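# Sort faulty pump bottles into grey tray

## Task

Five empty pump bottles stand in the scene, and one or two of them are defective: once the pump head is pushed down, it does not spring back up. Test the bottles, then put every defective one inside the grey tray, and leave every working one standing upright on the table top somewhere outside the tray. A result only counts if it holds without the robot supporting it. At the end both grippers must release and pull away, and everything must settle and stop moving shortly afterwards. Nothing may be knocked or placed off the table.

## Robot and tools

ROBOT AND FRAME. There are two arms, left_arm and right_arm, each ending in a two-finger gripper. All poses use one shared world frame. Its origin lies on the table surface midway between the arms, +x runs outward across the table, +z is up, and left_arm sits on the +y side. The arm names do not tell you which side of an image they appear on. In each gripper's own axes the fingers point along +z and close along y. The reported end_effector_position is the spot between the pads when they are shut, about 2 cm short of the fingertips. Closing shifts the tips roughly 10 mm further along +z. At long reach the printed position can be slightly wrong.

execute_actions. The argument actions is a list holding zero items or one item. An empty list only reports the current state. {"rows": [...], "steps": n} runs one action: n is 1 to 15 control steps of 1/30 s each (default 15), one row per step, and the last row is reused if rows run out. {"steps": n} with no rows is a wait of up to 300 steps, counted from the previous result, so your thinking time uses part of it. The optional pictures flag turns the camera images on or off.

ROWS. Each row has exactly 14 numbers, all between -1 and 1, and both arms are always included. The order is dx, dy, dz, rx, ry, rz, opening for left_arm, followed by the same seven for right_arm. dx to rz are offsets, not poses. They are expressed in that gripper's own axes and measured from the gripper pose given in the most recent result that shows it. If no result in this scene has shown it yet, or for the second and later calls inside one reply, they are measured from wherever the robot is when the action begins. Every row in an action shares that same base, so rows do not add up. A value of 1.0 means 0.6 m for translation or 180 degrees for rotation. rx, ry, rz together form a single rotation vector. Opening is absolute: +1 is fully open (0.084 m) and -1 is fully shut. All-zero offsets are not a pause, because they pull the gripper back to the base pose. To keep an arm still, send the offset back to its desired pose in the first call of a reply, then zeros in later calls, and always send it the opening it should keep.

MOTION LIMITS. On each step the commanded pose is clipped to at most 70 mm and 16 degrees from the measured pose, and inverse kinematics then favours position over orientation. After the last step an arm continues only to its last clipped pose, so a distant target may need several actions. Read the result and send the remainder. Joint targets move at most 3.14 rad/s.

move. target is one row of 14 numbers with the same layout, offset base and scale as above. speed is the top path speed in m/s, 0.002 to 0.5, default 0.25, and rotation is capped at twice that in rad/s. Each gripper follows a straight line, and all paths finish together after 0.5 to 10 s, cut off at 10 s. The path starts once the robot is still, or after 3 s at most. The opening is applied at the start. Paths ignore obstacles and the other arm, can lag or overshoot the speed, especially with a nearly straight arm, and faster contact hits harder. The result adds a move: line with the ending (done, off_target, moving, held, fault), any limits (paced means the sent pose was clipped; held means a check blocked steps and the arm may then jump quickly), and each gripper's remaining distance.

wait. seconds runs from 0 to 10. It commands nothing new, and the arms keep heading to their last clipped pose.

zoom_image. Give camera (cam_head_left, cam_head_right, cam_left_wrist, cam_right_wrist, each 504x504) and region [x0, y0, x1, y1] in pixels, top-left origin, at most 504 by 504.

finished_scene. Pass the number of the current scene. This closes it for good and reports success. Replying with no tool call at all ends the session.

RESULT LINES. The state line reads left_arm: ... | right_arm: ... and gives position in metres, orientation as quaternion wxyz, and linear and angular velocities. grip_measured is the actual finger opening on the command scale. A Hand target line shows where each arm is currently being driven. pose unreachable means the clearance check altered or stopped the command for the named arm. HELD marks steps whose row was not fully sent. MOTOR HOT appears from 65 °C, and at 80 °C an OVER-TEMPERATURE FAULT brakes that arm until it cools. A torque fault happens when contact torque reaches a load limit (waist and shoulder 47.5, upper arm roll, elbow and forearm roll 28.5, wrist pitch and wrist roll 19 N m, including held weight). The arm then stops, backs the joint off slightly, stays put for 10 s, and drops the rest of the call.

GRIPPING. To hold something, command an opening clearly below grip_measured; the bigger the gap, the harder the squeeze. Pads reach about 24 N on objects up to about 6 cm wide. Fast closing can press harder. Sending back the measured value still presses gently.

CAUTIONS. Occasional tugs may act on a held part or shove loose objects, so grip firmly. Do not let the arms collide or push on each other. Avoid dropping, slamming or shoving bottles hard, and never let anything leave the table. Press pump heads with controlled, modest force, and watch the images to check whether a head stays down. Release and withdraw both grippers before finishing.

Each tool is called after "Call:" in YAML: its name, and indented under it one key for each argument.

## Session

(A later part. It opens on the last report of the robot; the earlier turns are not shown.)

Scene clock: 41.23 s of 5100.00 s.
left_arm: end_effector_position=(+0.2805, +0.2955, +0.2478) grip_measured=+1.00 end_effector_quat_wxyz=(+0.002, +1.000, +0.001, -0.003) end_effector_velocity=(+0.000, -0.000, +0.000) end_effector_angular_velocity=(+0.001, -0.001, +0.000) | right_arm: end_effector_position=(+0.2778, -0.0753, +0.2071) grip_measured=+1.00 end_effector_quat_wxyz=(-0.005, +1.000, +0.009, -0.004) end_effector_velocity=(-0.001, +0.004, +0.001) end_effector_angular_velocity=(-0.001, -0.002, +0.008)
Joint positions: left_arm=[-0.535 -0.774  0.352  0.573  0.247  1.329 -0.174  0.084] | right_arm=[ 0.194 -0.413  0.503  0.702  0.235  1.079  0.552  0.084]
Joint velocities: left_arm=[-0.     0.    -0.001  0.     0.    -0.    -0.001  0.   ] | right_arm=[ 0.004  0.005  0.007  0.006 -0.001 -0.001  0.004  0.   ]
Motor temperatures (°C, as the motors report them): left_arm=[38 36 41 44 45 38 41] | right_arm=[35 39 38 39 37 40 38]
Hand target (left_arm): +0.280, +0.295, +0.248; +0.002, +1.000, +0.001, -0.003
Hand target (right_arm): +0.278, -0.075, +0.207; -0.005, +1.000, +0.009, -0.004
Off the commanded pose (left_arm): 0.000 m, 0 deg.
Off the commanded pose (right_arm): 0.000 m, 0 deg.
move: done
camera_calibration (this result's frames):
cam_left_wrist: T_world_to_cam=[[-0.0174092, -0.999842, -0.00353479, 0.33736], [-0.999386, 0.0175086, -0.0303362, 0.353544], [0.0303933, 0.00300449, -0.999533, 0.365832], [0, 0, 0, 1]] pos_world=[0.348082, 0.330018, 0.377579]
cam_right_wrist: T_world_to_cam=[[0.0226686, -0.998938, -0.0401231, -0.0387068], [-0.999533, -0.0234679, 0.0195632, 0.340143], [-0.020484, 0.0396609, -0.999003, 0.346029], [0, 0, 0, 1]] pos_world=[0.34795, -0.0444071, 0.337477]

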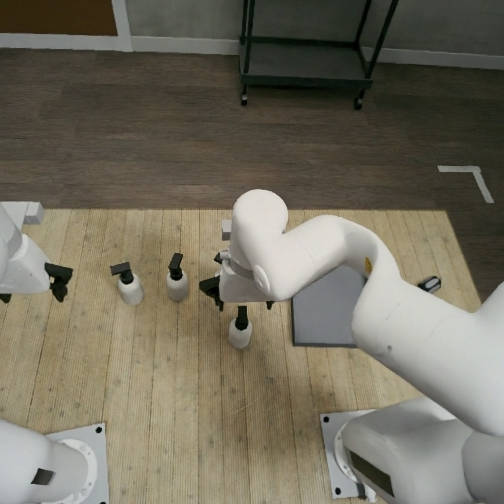

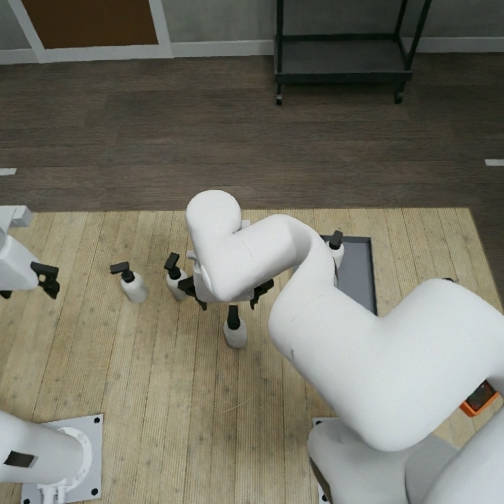

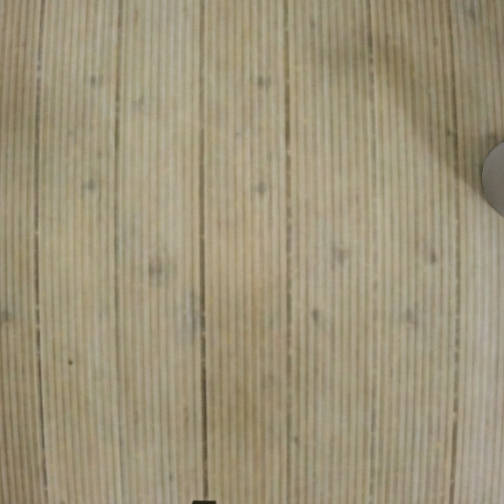

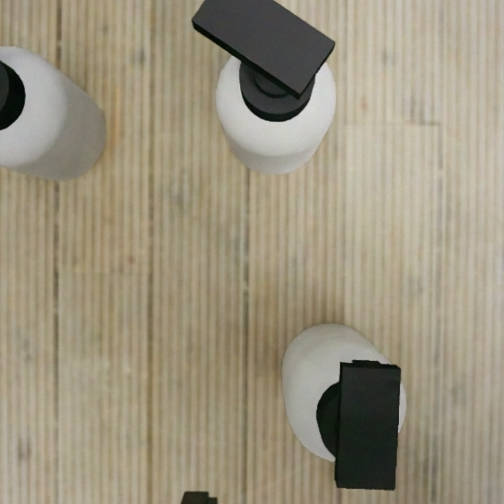

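Call:
move:
  target: [0,0,0,0,0,0,1, 0.007,0.002,0.215,0,0,0,1]
  speed: 0.1

Call:
move:
  target: [0,0,0,0,0,0,1, 0,0,0,0,0,0,-0.4]

Call:
move:
  target: [0,0,0,0,0,0,1, 0,0,-0.13,0,0,0,-0.4]
  speed: 0.12

Call:
move:
  target: [0,0,0,0,0,0,1, 0.11,0.4,0,0,0,0,-0.4]
  speed: 0.15

Call:
move:
  target: [0,0,0,0,0,0,1, 0,0,0.115,0,0,0,-0.4]
  speed: 0.06

Call:
move:
  target: [0,0,0,0,0,0,1, 0,0,0,0,0,0,1]

Call:
move:
  target: [0,0,0,0,0,0,1, 0,0,-0.25,0,0,0,1]
  speed: 0.15

Scene clock: 44.50 s of 5100.00 s.
left_arm: end_effector_position=(+0.2805, +0.2955, +0.2478) grip_measured=+1.00 end_effector_quat_wxyz=(+0.002, +1.000, +0.001, -0.003) end_effector_velocity=(-0.000, -0.000, -0.000) end_effector_angular_velocity=(+0.001, +0.000, -0.000) | right_arm: end_effector_position=(+0.2812, -0.0752, +0.0782) grip_measured=+1.00 end_effector_quat_wxyz=(-0.005, +1.000, +0.009, -0.003) end_effector_velocity=(-0.001, -0.002, -0.002) end_effector_angular_velocity=(-0.004, +0.003, -0.002)
Joint positions: left_arm=[-0.535 -0.774  0.352  0.573  0.247  1.329 -0.174  0.084] | right_arm=[ 0.151 -0.12   0.6    0.519  0.137  0.621  0.641  0.084]
Joint velocities: left_arm=[-0.    -0.    -0.001 -0.001 -0.     0.    -0.001  0.   ] | right_arm=[-0.003  0.004  0.002 -0.003 -0.005 -0.003  0.004 -0.   ]
Motor temperatures (°C, as the motors report them): left_arm=[38 36 41 44 45 38 41] | right_arm=[35 39 38 39 37 40 38]
Hand target (left_arm): +0.280, +0.295, +0.248; +0.002, +1.000, +0.001, -0.003
Hand target (right_arm): +0.281, -0.075, +0.078; -0.005, +1.000, +0.009, -0.004
Off the commanded pose (left_arm): 0.000 m, 0 deg.
Off the commanded pose (right_arm): 0.000 m, 0 deg.
move: done
camera_calibration (this result's frames):
cam_left_wrist: T_world_to_cam=[[-0.0174093, -0.999842, -0.00353466, 0.33736], [-0.999386, 0.0175086, -0.0303364, 0.353544], [0.0303935, 0.00300436, -0.999533, 0.365832], [0, 0, 0, 1]] pos_world=[0.348082, 0.330018, 0.377579]
cam_right_wrist: T_world_to_cam=[[0.0223645, -0.998923, -0.040652, -0.0436707], [-0.999552, -0.0231513, 0.0189893, 0.346105], [-0.01991, 0.040209, -0.998993, 0.217184], [0, 0, 0, 1]] pos_world=[0.35125, -0.0443437, 0.208618]

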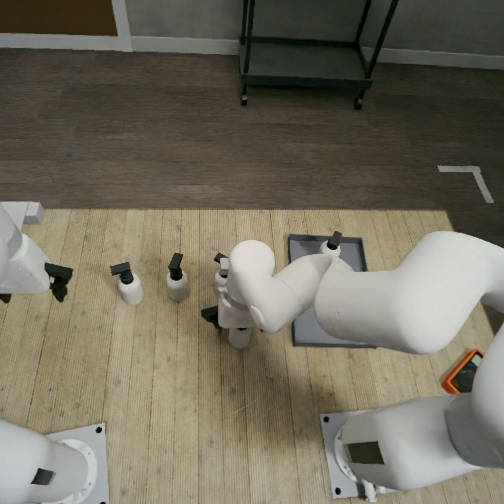

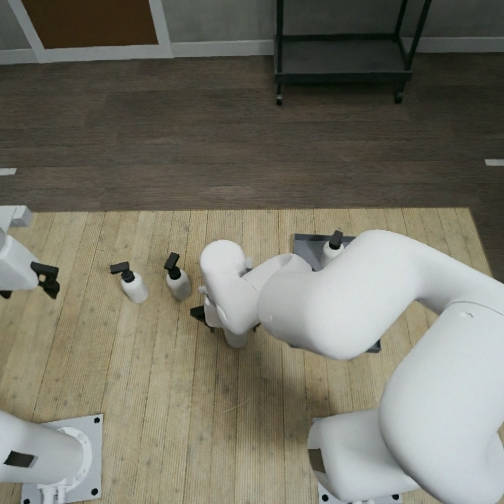

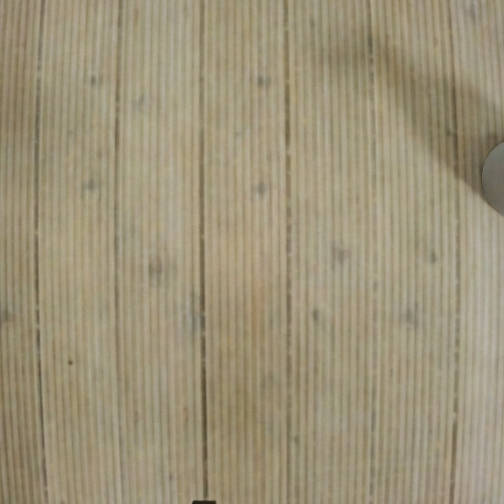

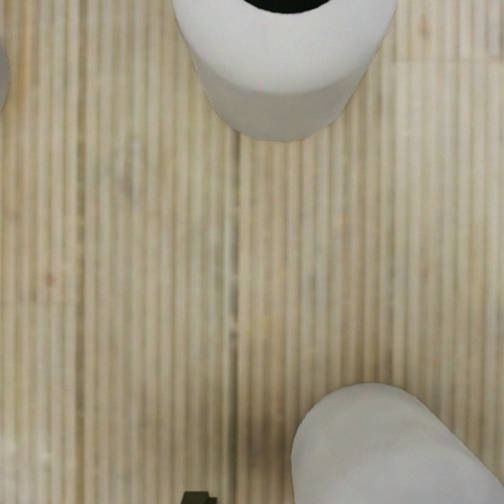

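Scene clock: 45.00 s of 5100.00 s.
left_arm: end_effector_position=(+0.2805, +0.2955, +0.2478) grip_measured=+1.00 end_effector_quat_wxyz=(+0.002, +1.000, +0.001, -0.003) end_effector_velocity=(-0.000, -0.000, -0.000) end_effector_angular_velocity=(-0.000, +0.001, +0.002) | right_arm: end_effector_position=(+0.2813, -0.0751, +0.0783) grip_measured=+0.11 end_effector_quat_wxyz=(-0.005, +1.000, +0.009, -0.003) end_effector_velocity=(-0.001, -0.001, -0.001) end_effector_angular_velocity=(-0.002, +0.001, +0.000)
Joint positions: left_arm=[-0.535 -0.774  0.352  0.573  0.247  1.329 -0.174  0.084] | right_arm=[ 0.151 -0.12   0.6    0.52   0.137  0.621  0.641  0.049]
Joint velocities: left_arm=[-0.    -0.     0.    -0.001 -0.     0.    -0.002  0.   ] | right_arm=[ 0.     0.     0.    -0.002 -0.001 -0.001  0.001  0.   ]
Motor temperatures (°C, as the motors report them): left_arm=[38 36 41 44 45 38 41] | right_arm=[35 39 38 39 37 40 38]
Hand target (left_arm): +0.280, +0.295, +0.248; +0.002, +1.000, +0.001, -0.003
Hand target (right_arm): +0.281, -0.075, +0.078; -0.005, +1.000, +0.009, -0.003
Off the commanded pose (left_arm): 0.000 m, 0 deg.
Off the commanded pose (right_arm): 0.000 m, 0 deg.
move: done
camera_calibration (this result's frames):
cam_left_wrist: T_world_to_cam=[[-0.0174093, -0.999842, -0.00353459, 0.33736], [-0.999386, 0.0175086, -0.0303365, 0.353544], [0.0303936, 0.00300429, -0.999533, 0.365832], [0, 0, 0, 1]] pos_world=[0.348082, 0.330018, 0.377579]
cam_right_wrist: T_world_to_cam=[[0.0223362, -0.99891, -0.0409823, -0.0435103], [-0.999563, -0.0231078, 0.0184516, 0.346339], [-0.0193785, 0.0405522, -0.998989, 0.217241], [0, 0, 0, 1]] pos_world=[0.351369, -0.0442694, 0.208847]

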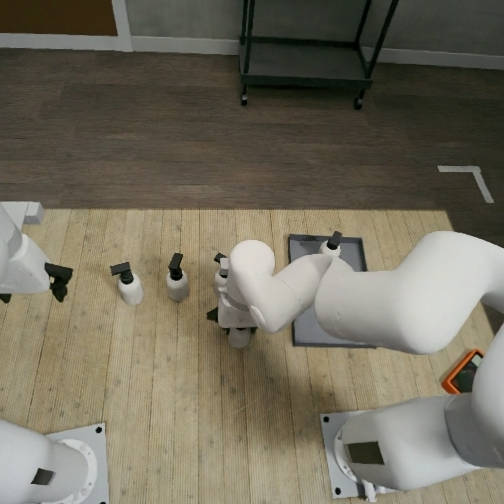

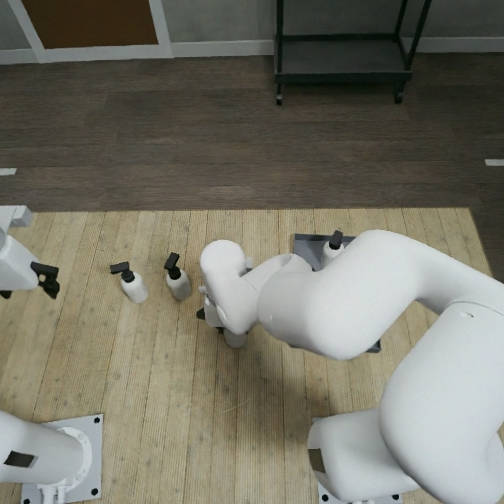

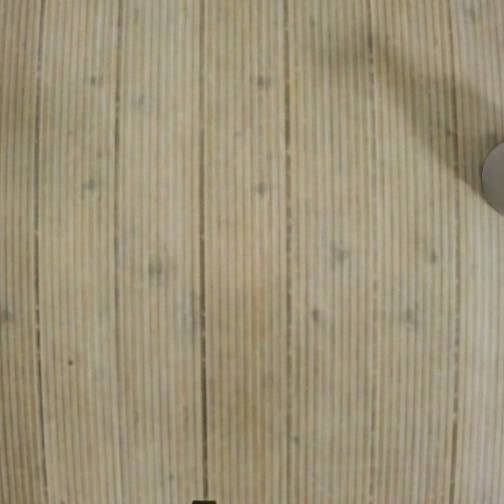

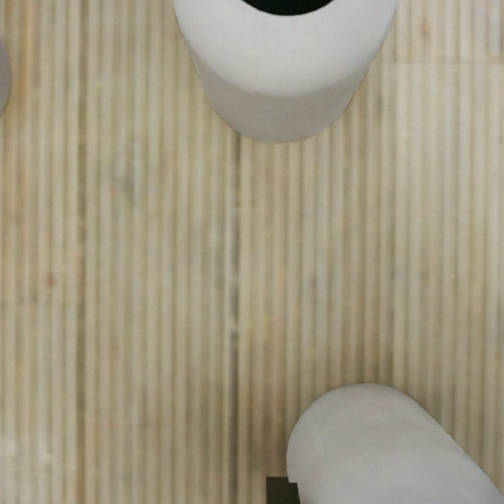

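Scene clock: 46.03 s of 5100.00 s.
left_arm: end_effector_position=(+0.2805, +0.2955, +0.2478) grip_measured=+1.00 end_effector_quat_wxyz=(+0.002, +1.000, +0.001, -0.003) end_effector_velocity=(+0.000, +0.000, +0.000) end_effector_angular_velocity=(+0.000, -0.001, -0.001) | right_arm: end_effector_position=(+0.2817, -0.0760, +0.1560) grip_measured=+0.11 end_effector_quat_wxyz=(-0.005, +1.000, +0.009, -0.003) end_effector_velocity=(+0.000, +0.000, +0.002) end_effector_angular_velocity=(-0.000, -0.001, +0.001)
Joint positions: left_arm=[-0.535 -0.774  0.352  0.573  0.247  1.329 -0.174  0.084] | right_arm=[ 0.178 -0.325  0.544  0.615  0.227  0.907  0.561  0.049]
Joint velocities: left_arm=[-0.     0.     0.     0.001  0.     0.     0.001  0.   ] | right_arm=[ 0.001 -0.003 -0.001  0.003 -0.     0.005 -0.001  0.   ]
Motor temperatures (°C, as the motors report them): left_arm=[38 36 41 44 45 38 41] | right_arm=[35 39 38 39 37 40 38]
Hand target (left_arm): +0.280, +0.295, +0.248; +0.002, +1.000, +0.001, -0.003
Hand target (right_arm): +0.282, -0.076, +0.157; -0.005, +1.000, +0.009, -0.003
Off the commanded pose (left_arm): 0.000 m, 0 deg.
Off the commanded pose (right_arm): 0.000 m, 0 deg.
move: done
camera_calibration (this result's frames):
cam_left_wrist: T_world_to_cam=[[-0.0174092, -0.999842, -0.00353459, 0.33736], [-0.999386, 0.0175085, -0.0303365, 0.353544], [0.0303936, 0.00300428, -0.999533, 0.365832], [0, 0, 0, 1]] pos_world=[0.348082, 0.330018, 0.377579]
cam_right_wrist: T_world_to_cam=[[0.0225703, -0.998927, -0.0404283, -0.0413828], [-0.999541, -0.0233644, 0.0192776, 0.345048], [-0.0202015, 0.0399747, -0.998996, 0.295087], [0, 0, 0, 1]] pos_world=[0.351785, -0.0450726, 0.286466]

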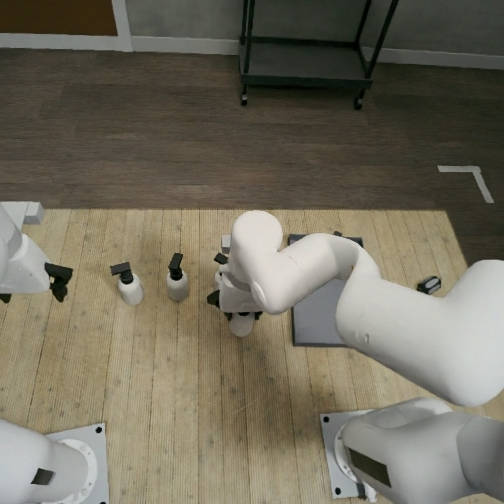

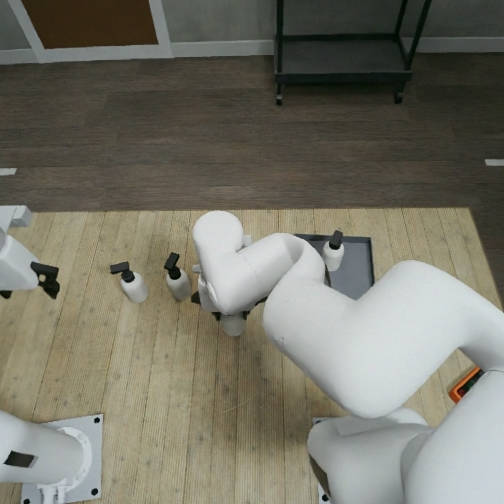

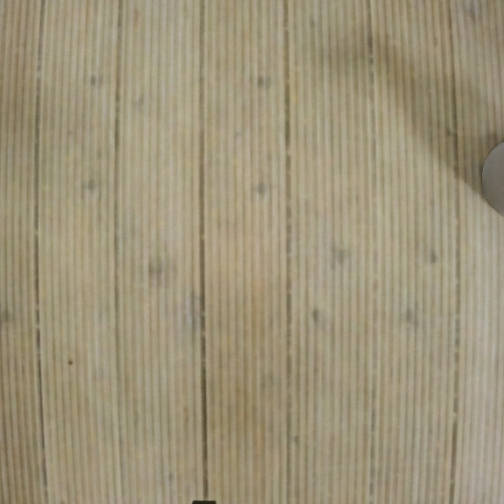

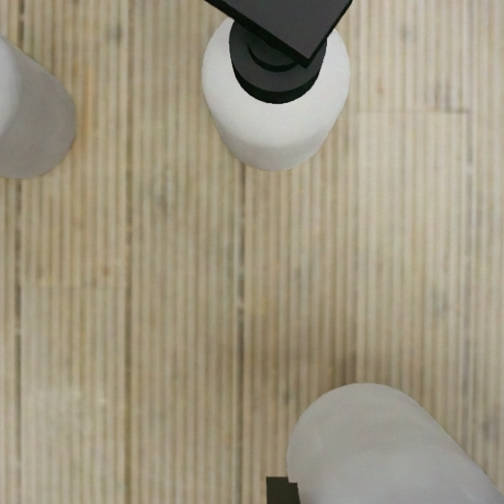

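Scene clock: 48.07 s of 5100.00 s.
left_arm: end_effector_position=(+0.2805, +0.2955, +0.2478) grip_measured=+1.00 end_effector_quat_wxyz=(+0.002, +1.000, +0.001, -0.003) end_effector_velocity=(+0.000, -0.000, +0.000) end_effector_angular_velocity=(+0.001, -0.001, +0.001) | right_arm: end_effector_position=(+0.3520, -0.3153, +0.1535) grip_measured=+0.11 end_effector_quat_wxyz=(-0.004, +1.000, +0.009, -0.003) end_effector_velocity=(+0.000, -0.002, -0.000) end_effector_angular_velocity=(+0.000, +0.000, +0.003)
Joint positions: left_arm=[-0.535 -0.774  0.352  0.573  0.247  1.329 -0.174  0.084] | right_arm=[-0.1   -0.38   0.103  0.519  0.059  0.904 -0.037  0.049]
Joint velocities: left_arm=[ 0.    -0.    -0.001  0.     0.    -0.    -0.001 -0.   ] | right_arm=[-0.003  0.002 -0.003  0.001 -0.001 -0.    -0.008 -0.   ]
Motor temperatures (°C, as the motors report them): left_arm=[38 36 41 44 45 38 41] | right_arm=[35 39 38 39 37 40 38]
Hand target (left_arm): +0.280, +0.295, +0.248; +0.002, +1.000, +0.001, -0.003
Hand target (right_arm): +0.352, -0.316, +0.154; -0.004, +1.000, +0.009, -0.003
Off the commanded pose (left_arm): 0.000 m, 0 deg.
Off the commanded pose (right_arm): 0.001 m, 0 deg.
move: done
camera_calibration (this result's frames):
cam_left_wrist: T_world_to_cam=[[-0.0174093, -0.999842, -0.00353466, 0.33736], [-0.999386, 0.0175086, -0.0303364, 0.353544], [0.0303935, 0.00300436, -0.999533, 0.365832], [0, 0, 0, 1]] pos_world=[0.348082, 0.330018, 0.377579]
cam_right_wrist: T_world_to_cam=[[0.0231723, -0.99899, -0.0385097, -0.282641], [-0.999546, -0.0238935, 0.0183747, 0.409803], [-0.0192763, 0.0380665, -0.999089, 0.302675], [0, 0, 0, 1]] pos_world=[0.422001, -0.284086, 0.283985]

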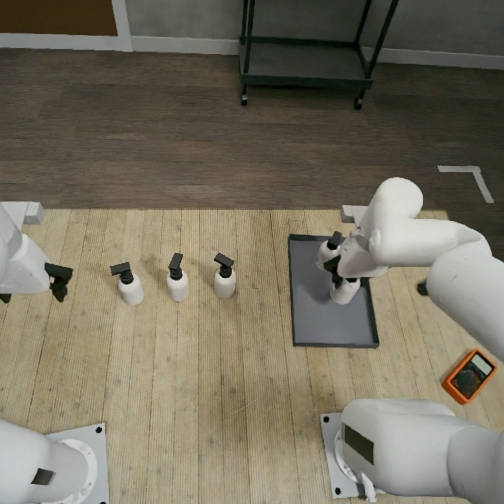

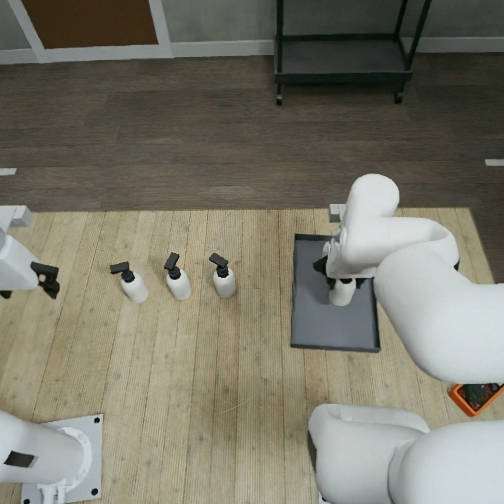

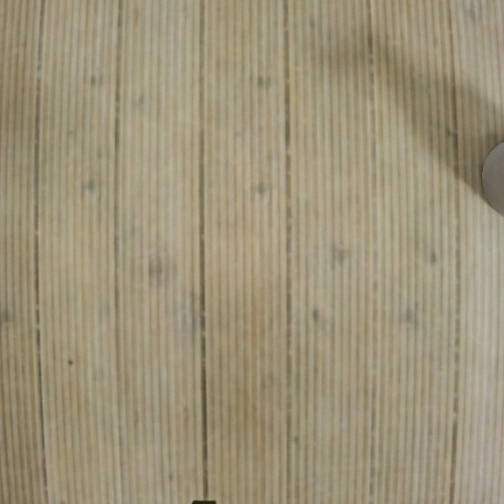

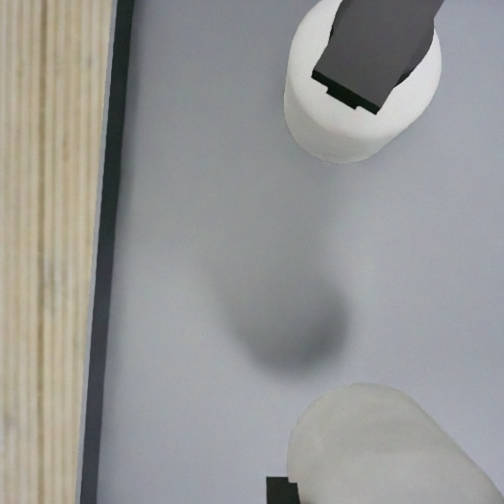

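Scene clock: 49.57 s of 5100.00 s.
left_arm: end_effector_position=(+0.2805, +0.2955, +0.2478) grip_measured=+1.00 end_effector_quat_wxyz=(+0.002, +1.000, +0.001, -0.003) end_effector_velocity=(+0.000, -0.000, +0.000) end_effector_angular_velocity=(+0.000, -0.001, -0.001) | right_arm: end_effector_position=(+0.3517, -0.3147, +0.0847) grip_measured=+0.11 end_effector_quat_wxyz=(-0.004, +1.000, +0.009, -0.003) end_effector_velocity=(-0.000, -0.000, -0.001) end_effector_angular_velocity=(-0.000, -0.000, +0.000)
Joint positions: left_arm=[-0.535 -0.774  0.352  0.573  0.247  1.329 -0.174  0.084] | right_arm=[-0.102 -0.216  0.115  0.428  0.054  0.648 -0.03   0.049]
Joint velocities: left_arm=[-0.     0.    -0.     0.     0.     0.     0.001  0.   ] | right_arm=[-0.     0.002  0.    -0.001 -0.    -0.004  0.     0.   ]
Motor temperatures (°C, as the motors report them): left_arm=[38 36 41 44 45 38 41] | right_arm=[35 39 38 39 37 40 38]
Hand target (left_arm): +0.280, +0.295, +0.248; +0.002, +1.000, +0.001, -0.003
Hand target (right_arm): +0.352, -0.315, +0.084; -0.004, +1.000, +0.009, -0.003
Off the commanded pose (left_arm): 0.000 m, 0 deg.
Off the commanded pose (right_arm): 0.000 m, 0 deg.
move: done
camera_calibration (this result's frames):
cam_left_wrist: T_world_to_cam=[[-0.0174091, -0.999842, -0.0035347, 0.33736], [-0.999386, 0.0175084, -0.0303363, 0.353544], [0.0303934, 0.00300441, -0.999533, 0.365832], [0, 0, 0, 1]] pos_world=[0.348082, 0.330018, 0.377579]
cam_right_wrist: T_world_to_cam=[[0.0230982, -0.998998, -0.038338, -0.284757], [-0.999558, -0.0237949, 0.0178183, 0.410844], [-0.0187127, 0.0379095, -0.999106, 0.233594], [0, 0, 0, 1]] pos_world=[0.421611, -0.283551, 0.215147]

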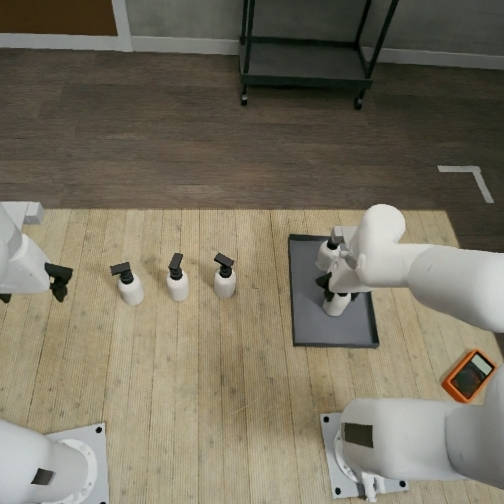

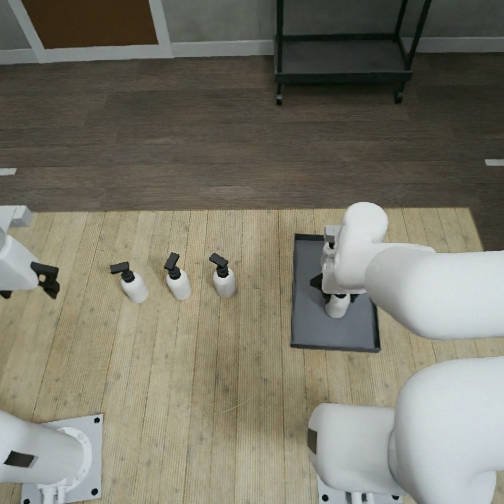

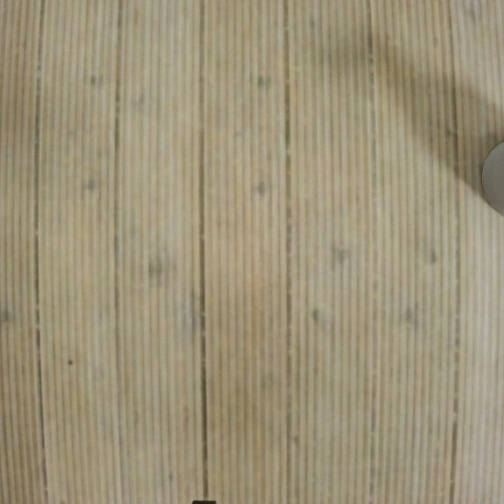

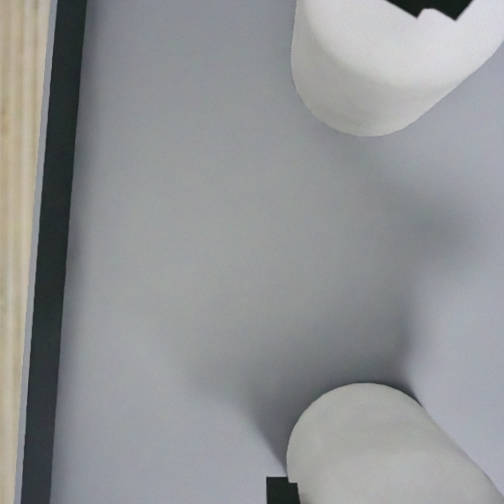

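Scene clock: 50.07 s of 5100.00 s.
left_arm: end_effector_position=(+0.2805, +0.2955, +0.2478) grip_measured=+1.00 end_effector_quat_wxyz=(+0.002, +1.000, +0.001, -0.003) end_effector_velocity=(-0.000, -0.000, -0.000) end_effector_angular_velocity=(+0.000, +0.001, -0.002) | right_arm: end_effector_position=(+0.3517, -0.3147, +0.0847) grip_measured=+1.00 end_effector_quat_wxyz=(-0.004, +1.000, +0.009, -0.003) end_effector_velocity=(+0.000, -0.000, -0.000) end_effector_angular_velocity=(+0.000, +0.000, -0.002)
Joint positions: left_arm=[-0.535 -0.774  0.352  0.573  0.247  1.329 -0.174  0.084] | right_arm=[-0.102 -0.216  0.115  0.428  0.054  0.648 -0.03   0.084]
Joint velocities: left_arm=[ 0.    -0.    -0.001 -0.001 -0.     0.     0.001 -0.   ] | right_arm=[-0.     0.    -0.     0.     0.001 -0.     0.001 -0.   ]
Motor temperatures (°C, as the motors report them): left_arm=[38 36 41 44 45 38 41] | right_arm=[35 39 38 39 37 40 38]
Hand target (left_arm): +0.280, +0.295, +0.248; +0.002, +1.000, +0.001, -0.003
Hand target (right_arm): +0.352, -0.315, +0.085; -0.004, +1.000, +0.009, -0.003
Off the commanded pose (left_arm): 0.000 m, 0 deg.
Off the commanded pose (right_arm): 0.000 m, 0 deg.
move: done
camera_calibration (this result's frames):
cam_left_wrist: T_world_to_cam=[[-0.0174089, -0.999842, -0.00353477, 0.33736], [-0.999386, 0.0175082, -0.0303363, 0.353544], [0.0303934, 0.00300448, -0.999533, 0.365832], [0, 0, 0, 1]] pos_world=[0.348082, 0.330018, 0.377579]
cam_right_wrist: T_world_to_cam=[[0.023099, -0.998998, -0.0383358, -0.284758], [-0.999559, -0.0237947, 0.0177926, 0.410852], [-0.018687, 0.0379079, -0.999106, 0.233593], [0, 0, 0, 1]] pos_world=[0.421613, -0.283551, 0.215158]

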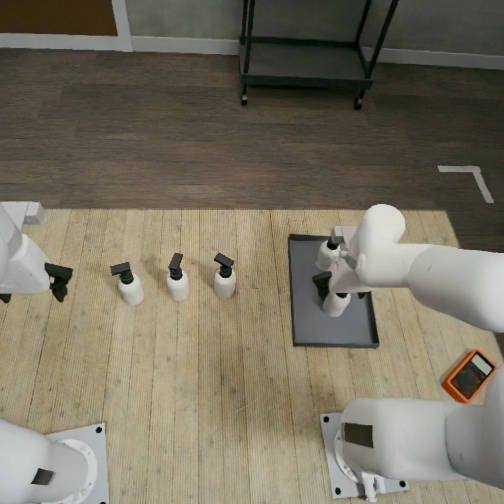

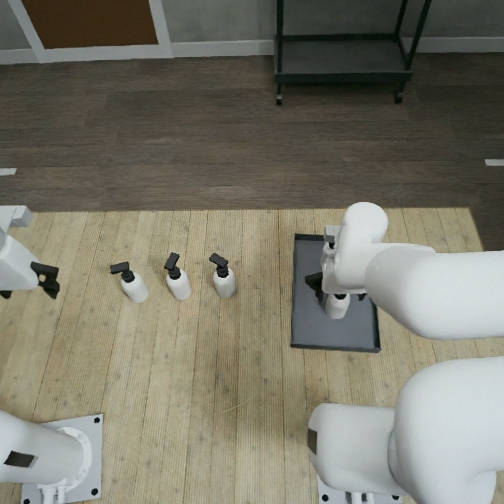

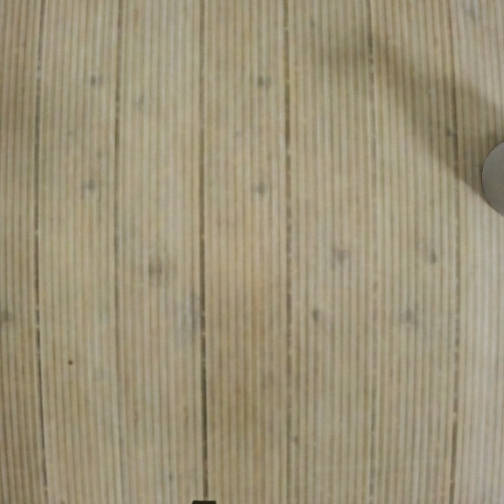

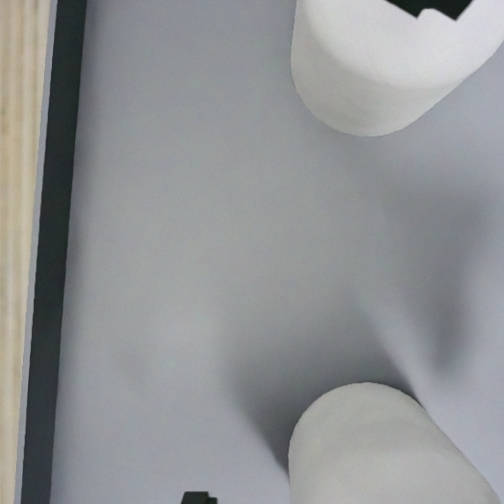

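Scene clock: 51.47 s of 5100.00 s.
left_arm: end_effector_position=(+0.2805, +0.2955, +0.2478) grip_measured=+1.00 end_effector_quat_wxyz=(+0.002, +1.000, +0.001, -0.003) end_effector_velocity=(+0.000, +0.000, +0.000) end_effector_angular_velocity=(-0.001, -0.000, +0.001) | right_arm: end_effector_position=(+0.3524, -0.3159, +0.2343) grip_measured=+1.00 end_effector_quat_wxyz=(-0.004, +1.000, +0.009, -0.003) end_effector_velocity=(+0.001, +0.000, +0.003) end_effector_angular_velocity=(-0.000, -0.005, -0.001)
Joint positions: left_arm=[-0.535 -0.774  0.352  0.573  0.247  1.329 -0.174  0.084] | right_arm=[-0.102 -0.479  0.091  0.685  0.055  1.17  -0.039  0.084]
Joint velocities: left_arm=[ 0.    -0.     0.     0.    -0.     0.    -0.001  0.   ] | right_arm=[ 0.001 -0.002  0.     0.007 -0.     0.004  0.002  0.   ]
Motor temperatures (°C, as the motors report them): left_arm=[38 36 41 44 45 38 41] | right_arm=[35 39 38 39 37 40 38]
Hand target (left_arm): +0.280, +0.295, +0.248; +0.002, +1.000, +0.001, -0.003
Hand target (right_arm): +0.353, -0.316, +0.235; -0.004, +1.000, +0.009, -0.003
Off the commanded pose (left_arm): 0.000 m, 0 deg.
Off the commanded pose (right_arm): 0.000 m, 0 deg.
move: done
camera_calibration (this result's frames):
cam_left_wrist: T_world_to_cam=[[-0.0174088, -0.999842, -0.00353475, 0.33736], [-0.999386, 0.0175081, -0.0303363, 0.353544], [0.0303934, 0.00300446, -0.999533, 0.365832], [0, 0, 0, 1]] pos_world=[0.348082, 0.330018, 0.377579]
cam_right_wrist: T_world_to_cam=[[0.0231869, -0.998985, -0.0386111, -0.280187], [-0.999532, -0.0239355, 0.0190395, 0.408551], [-0.0199443, 0.0381516, -0.999073, 0.383649], [0, 0, 0, 1]] pos_world=[0.422508, -0.284761, 0.364697]

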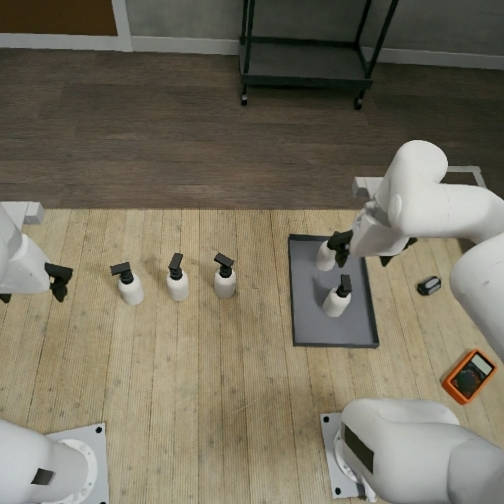

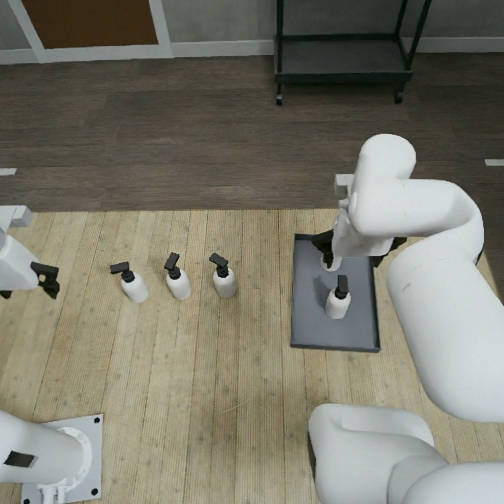

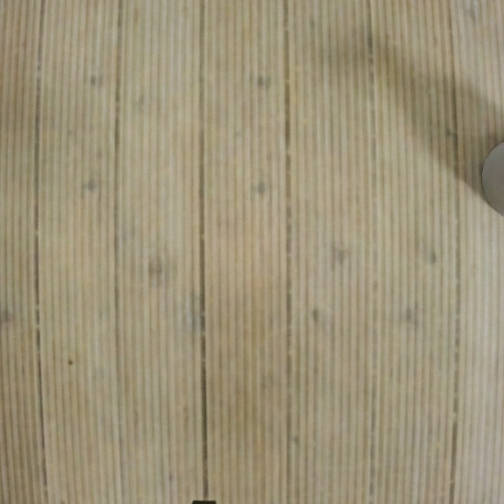

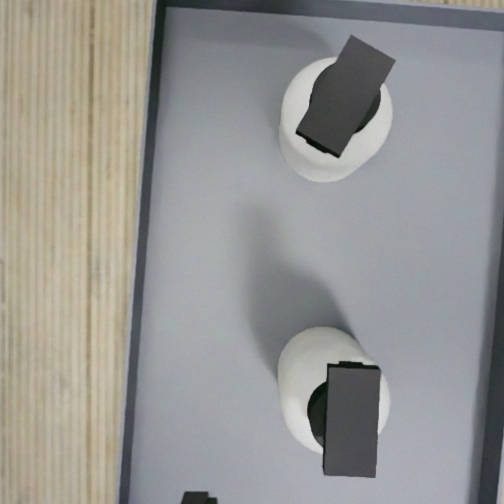

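Call:
finished_scene:
  scene: 2

The scene is finished: the task was done.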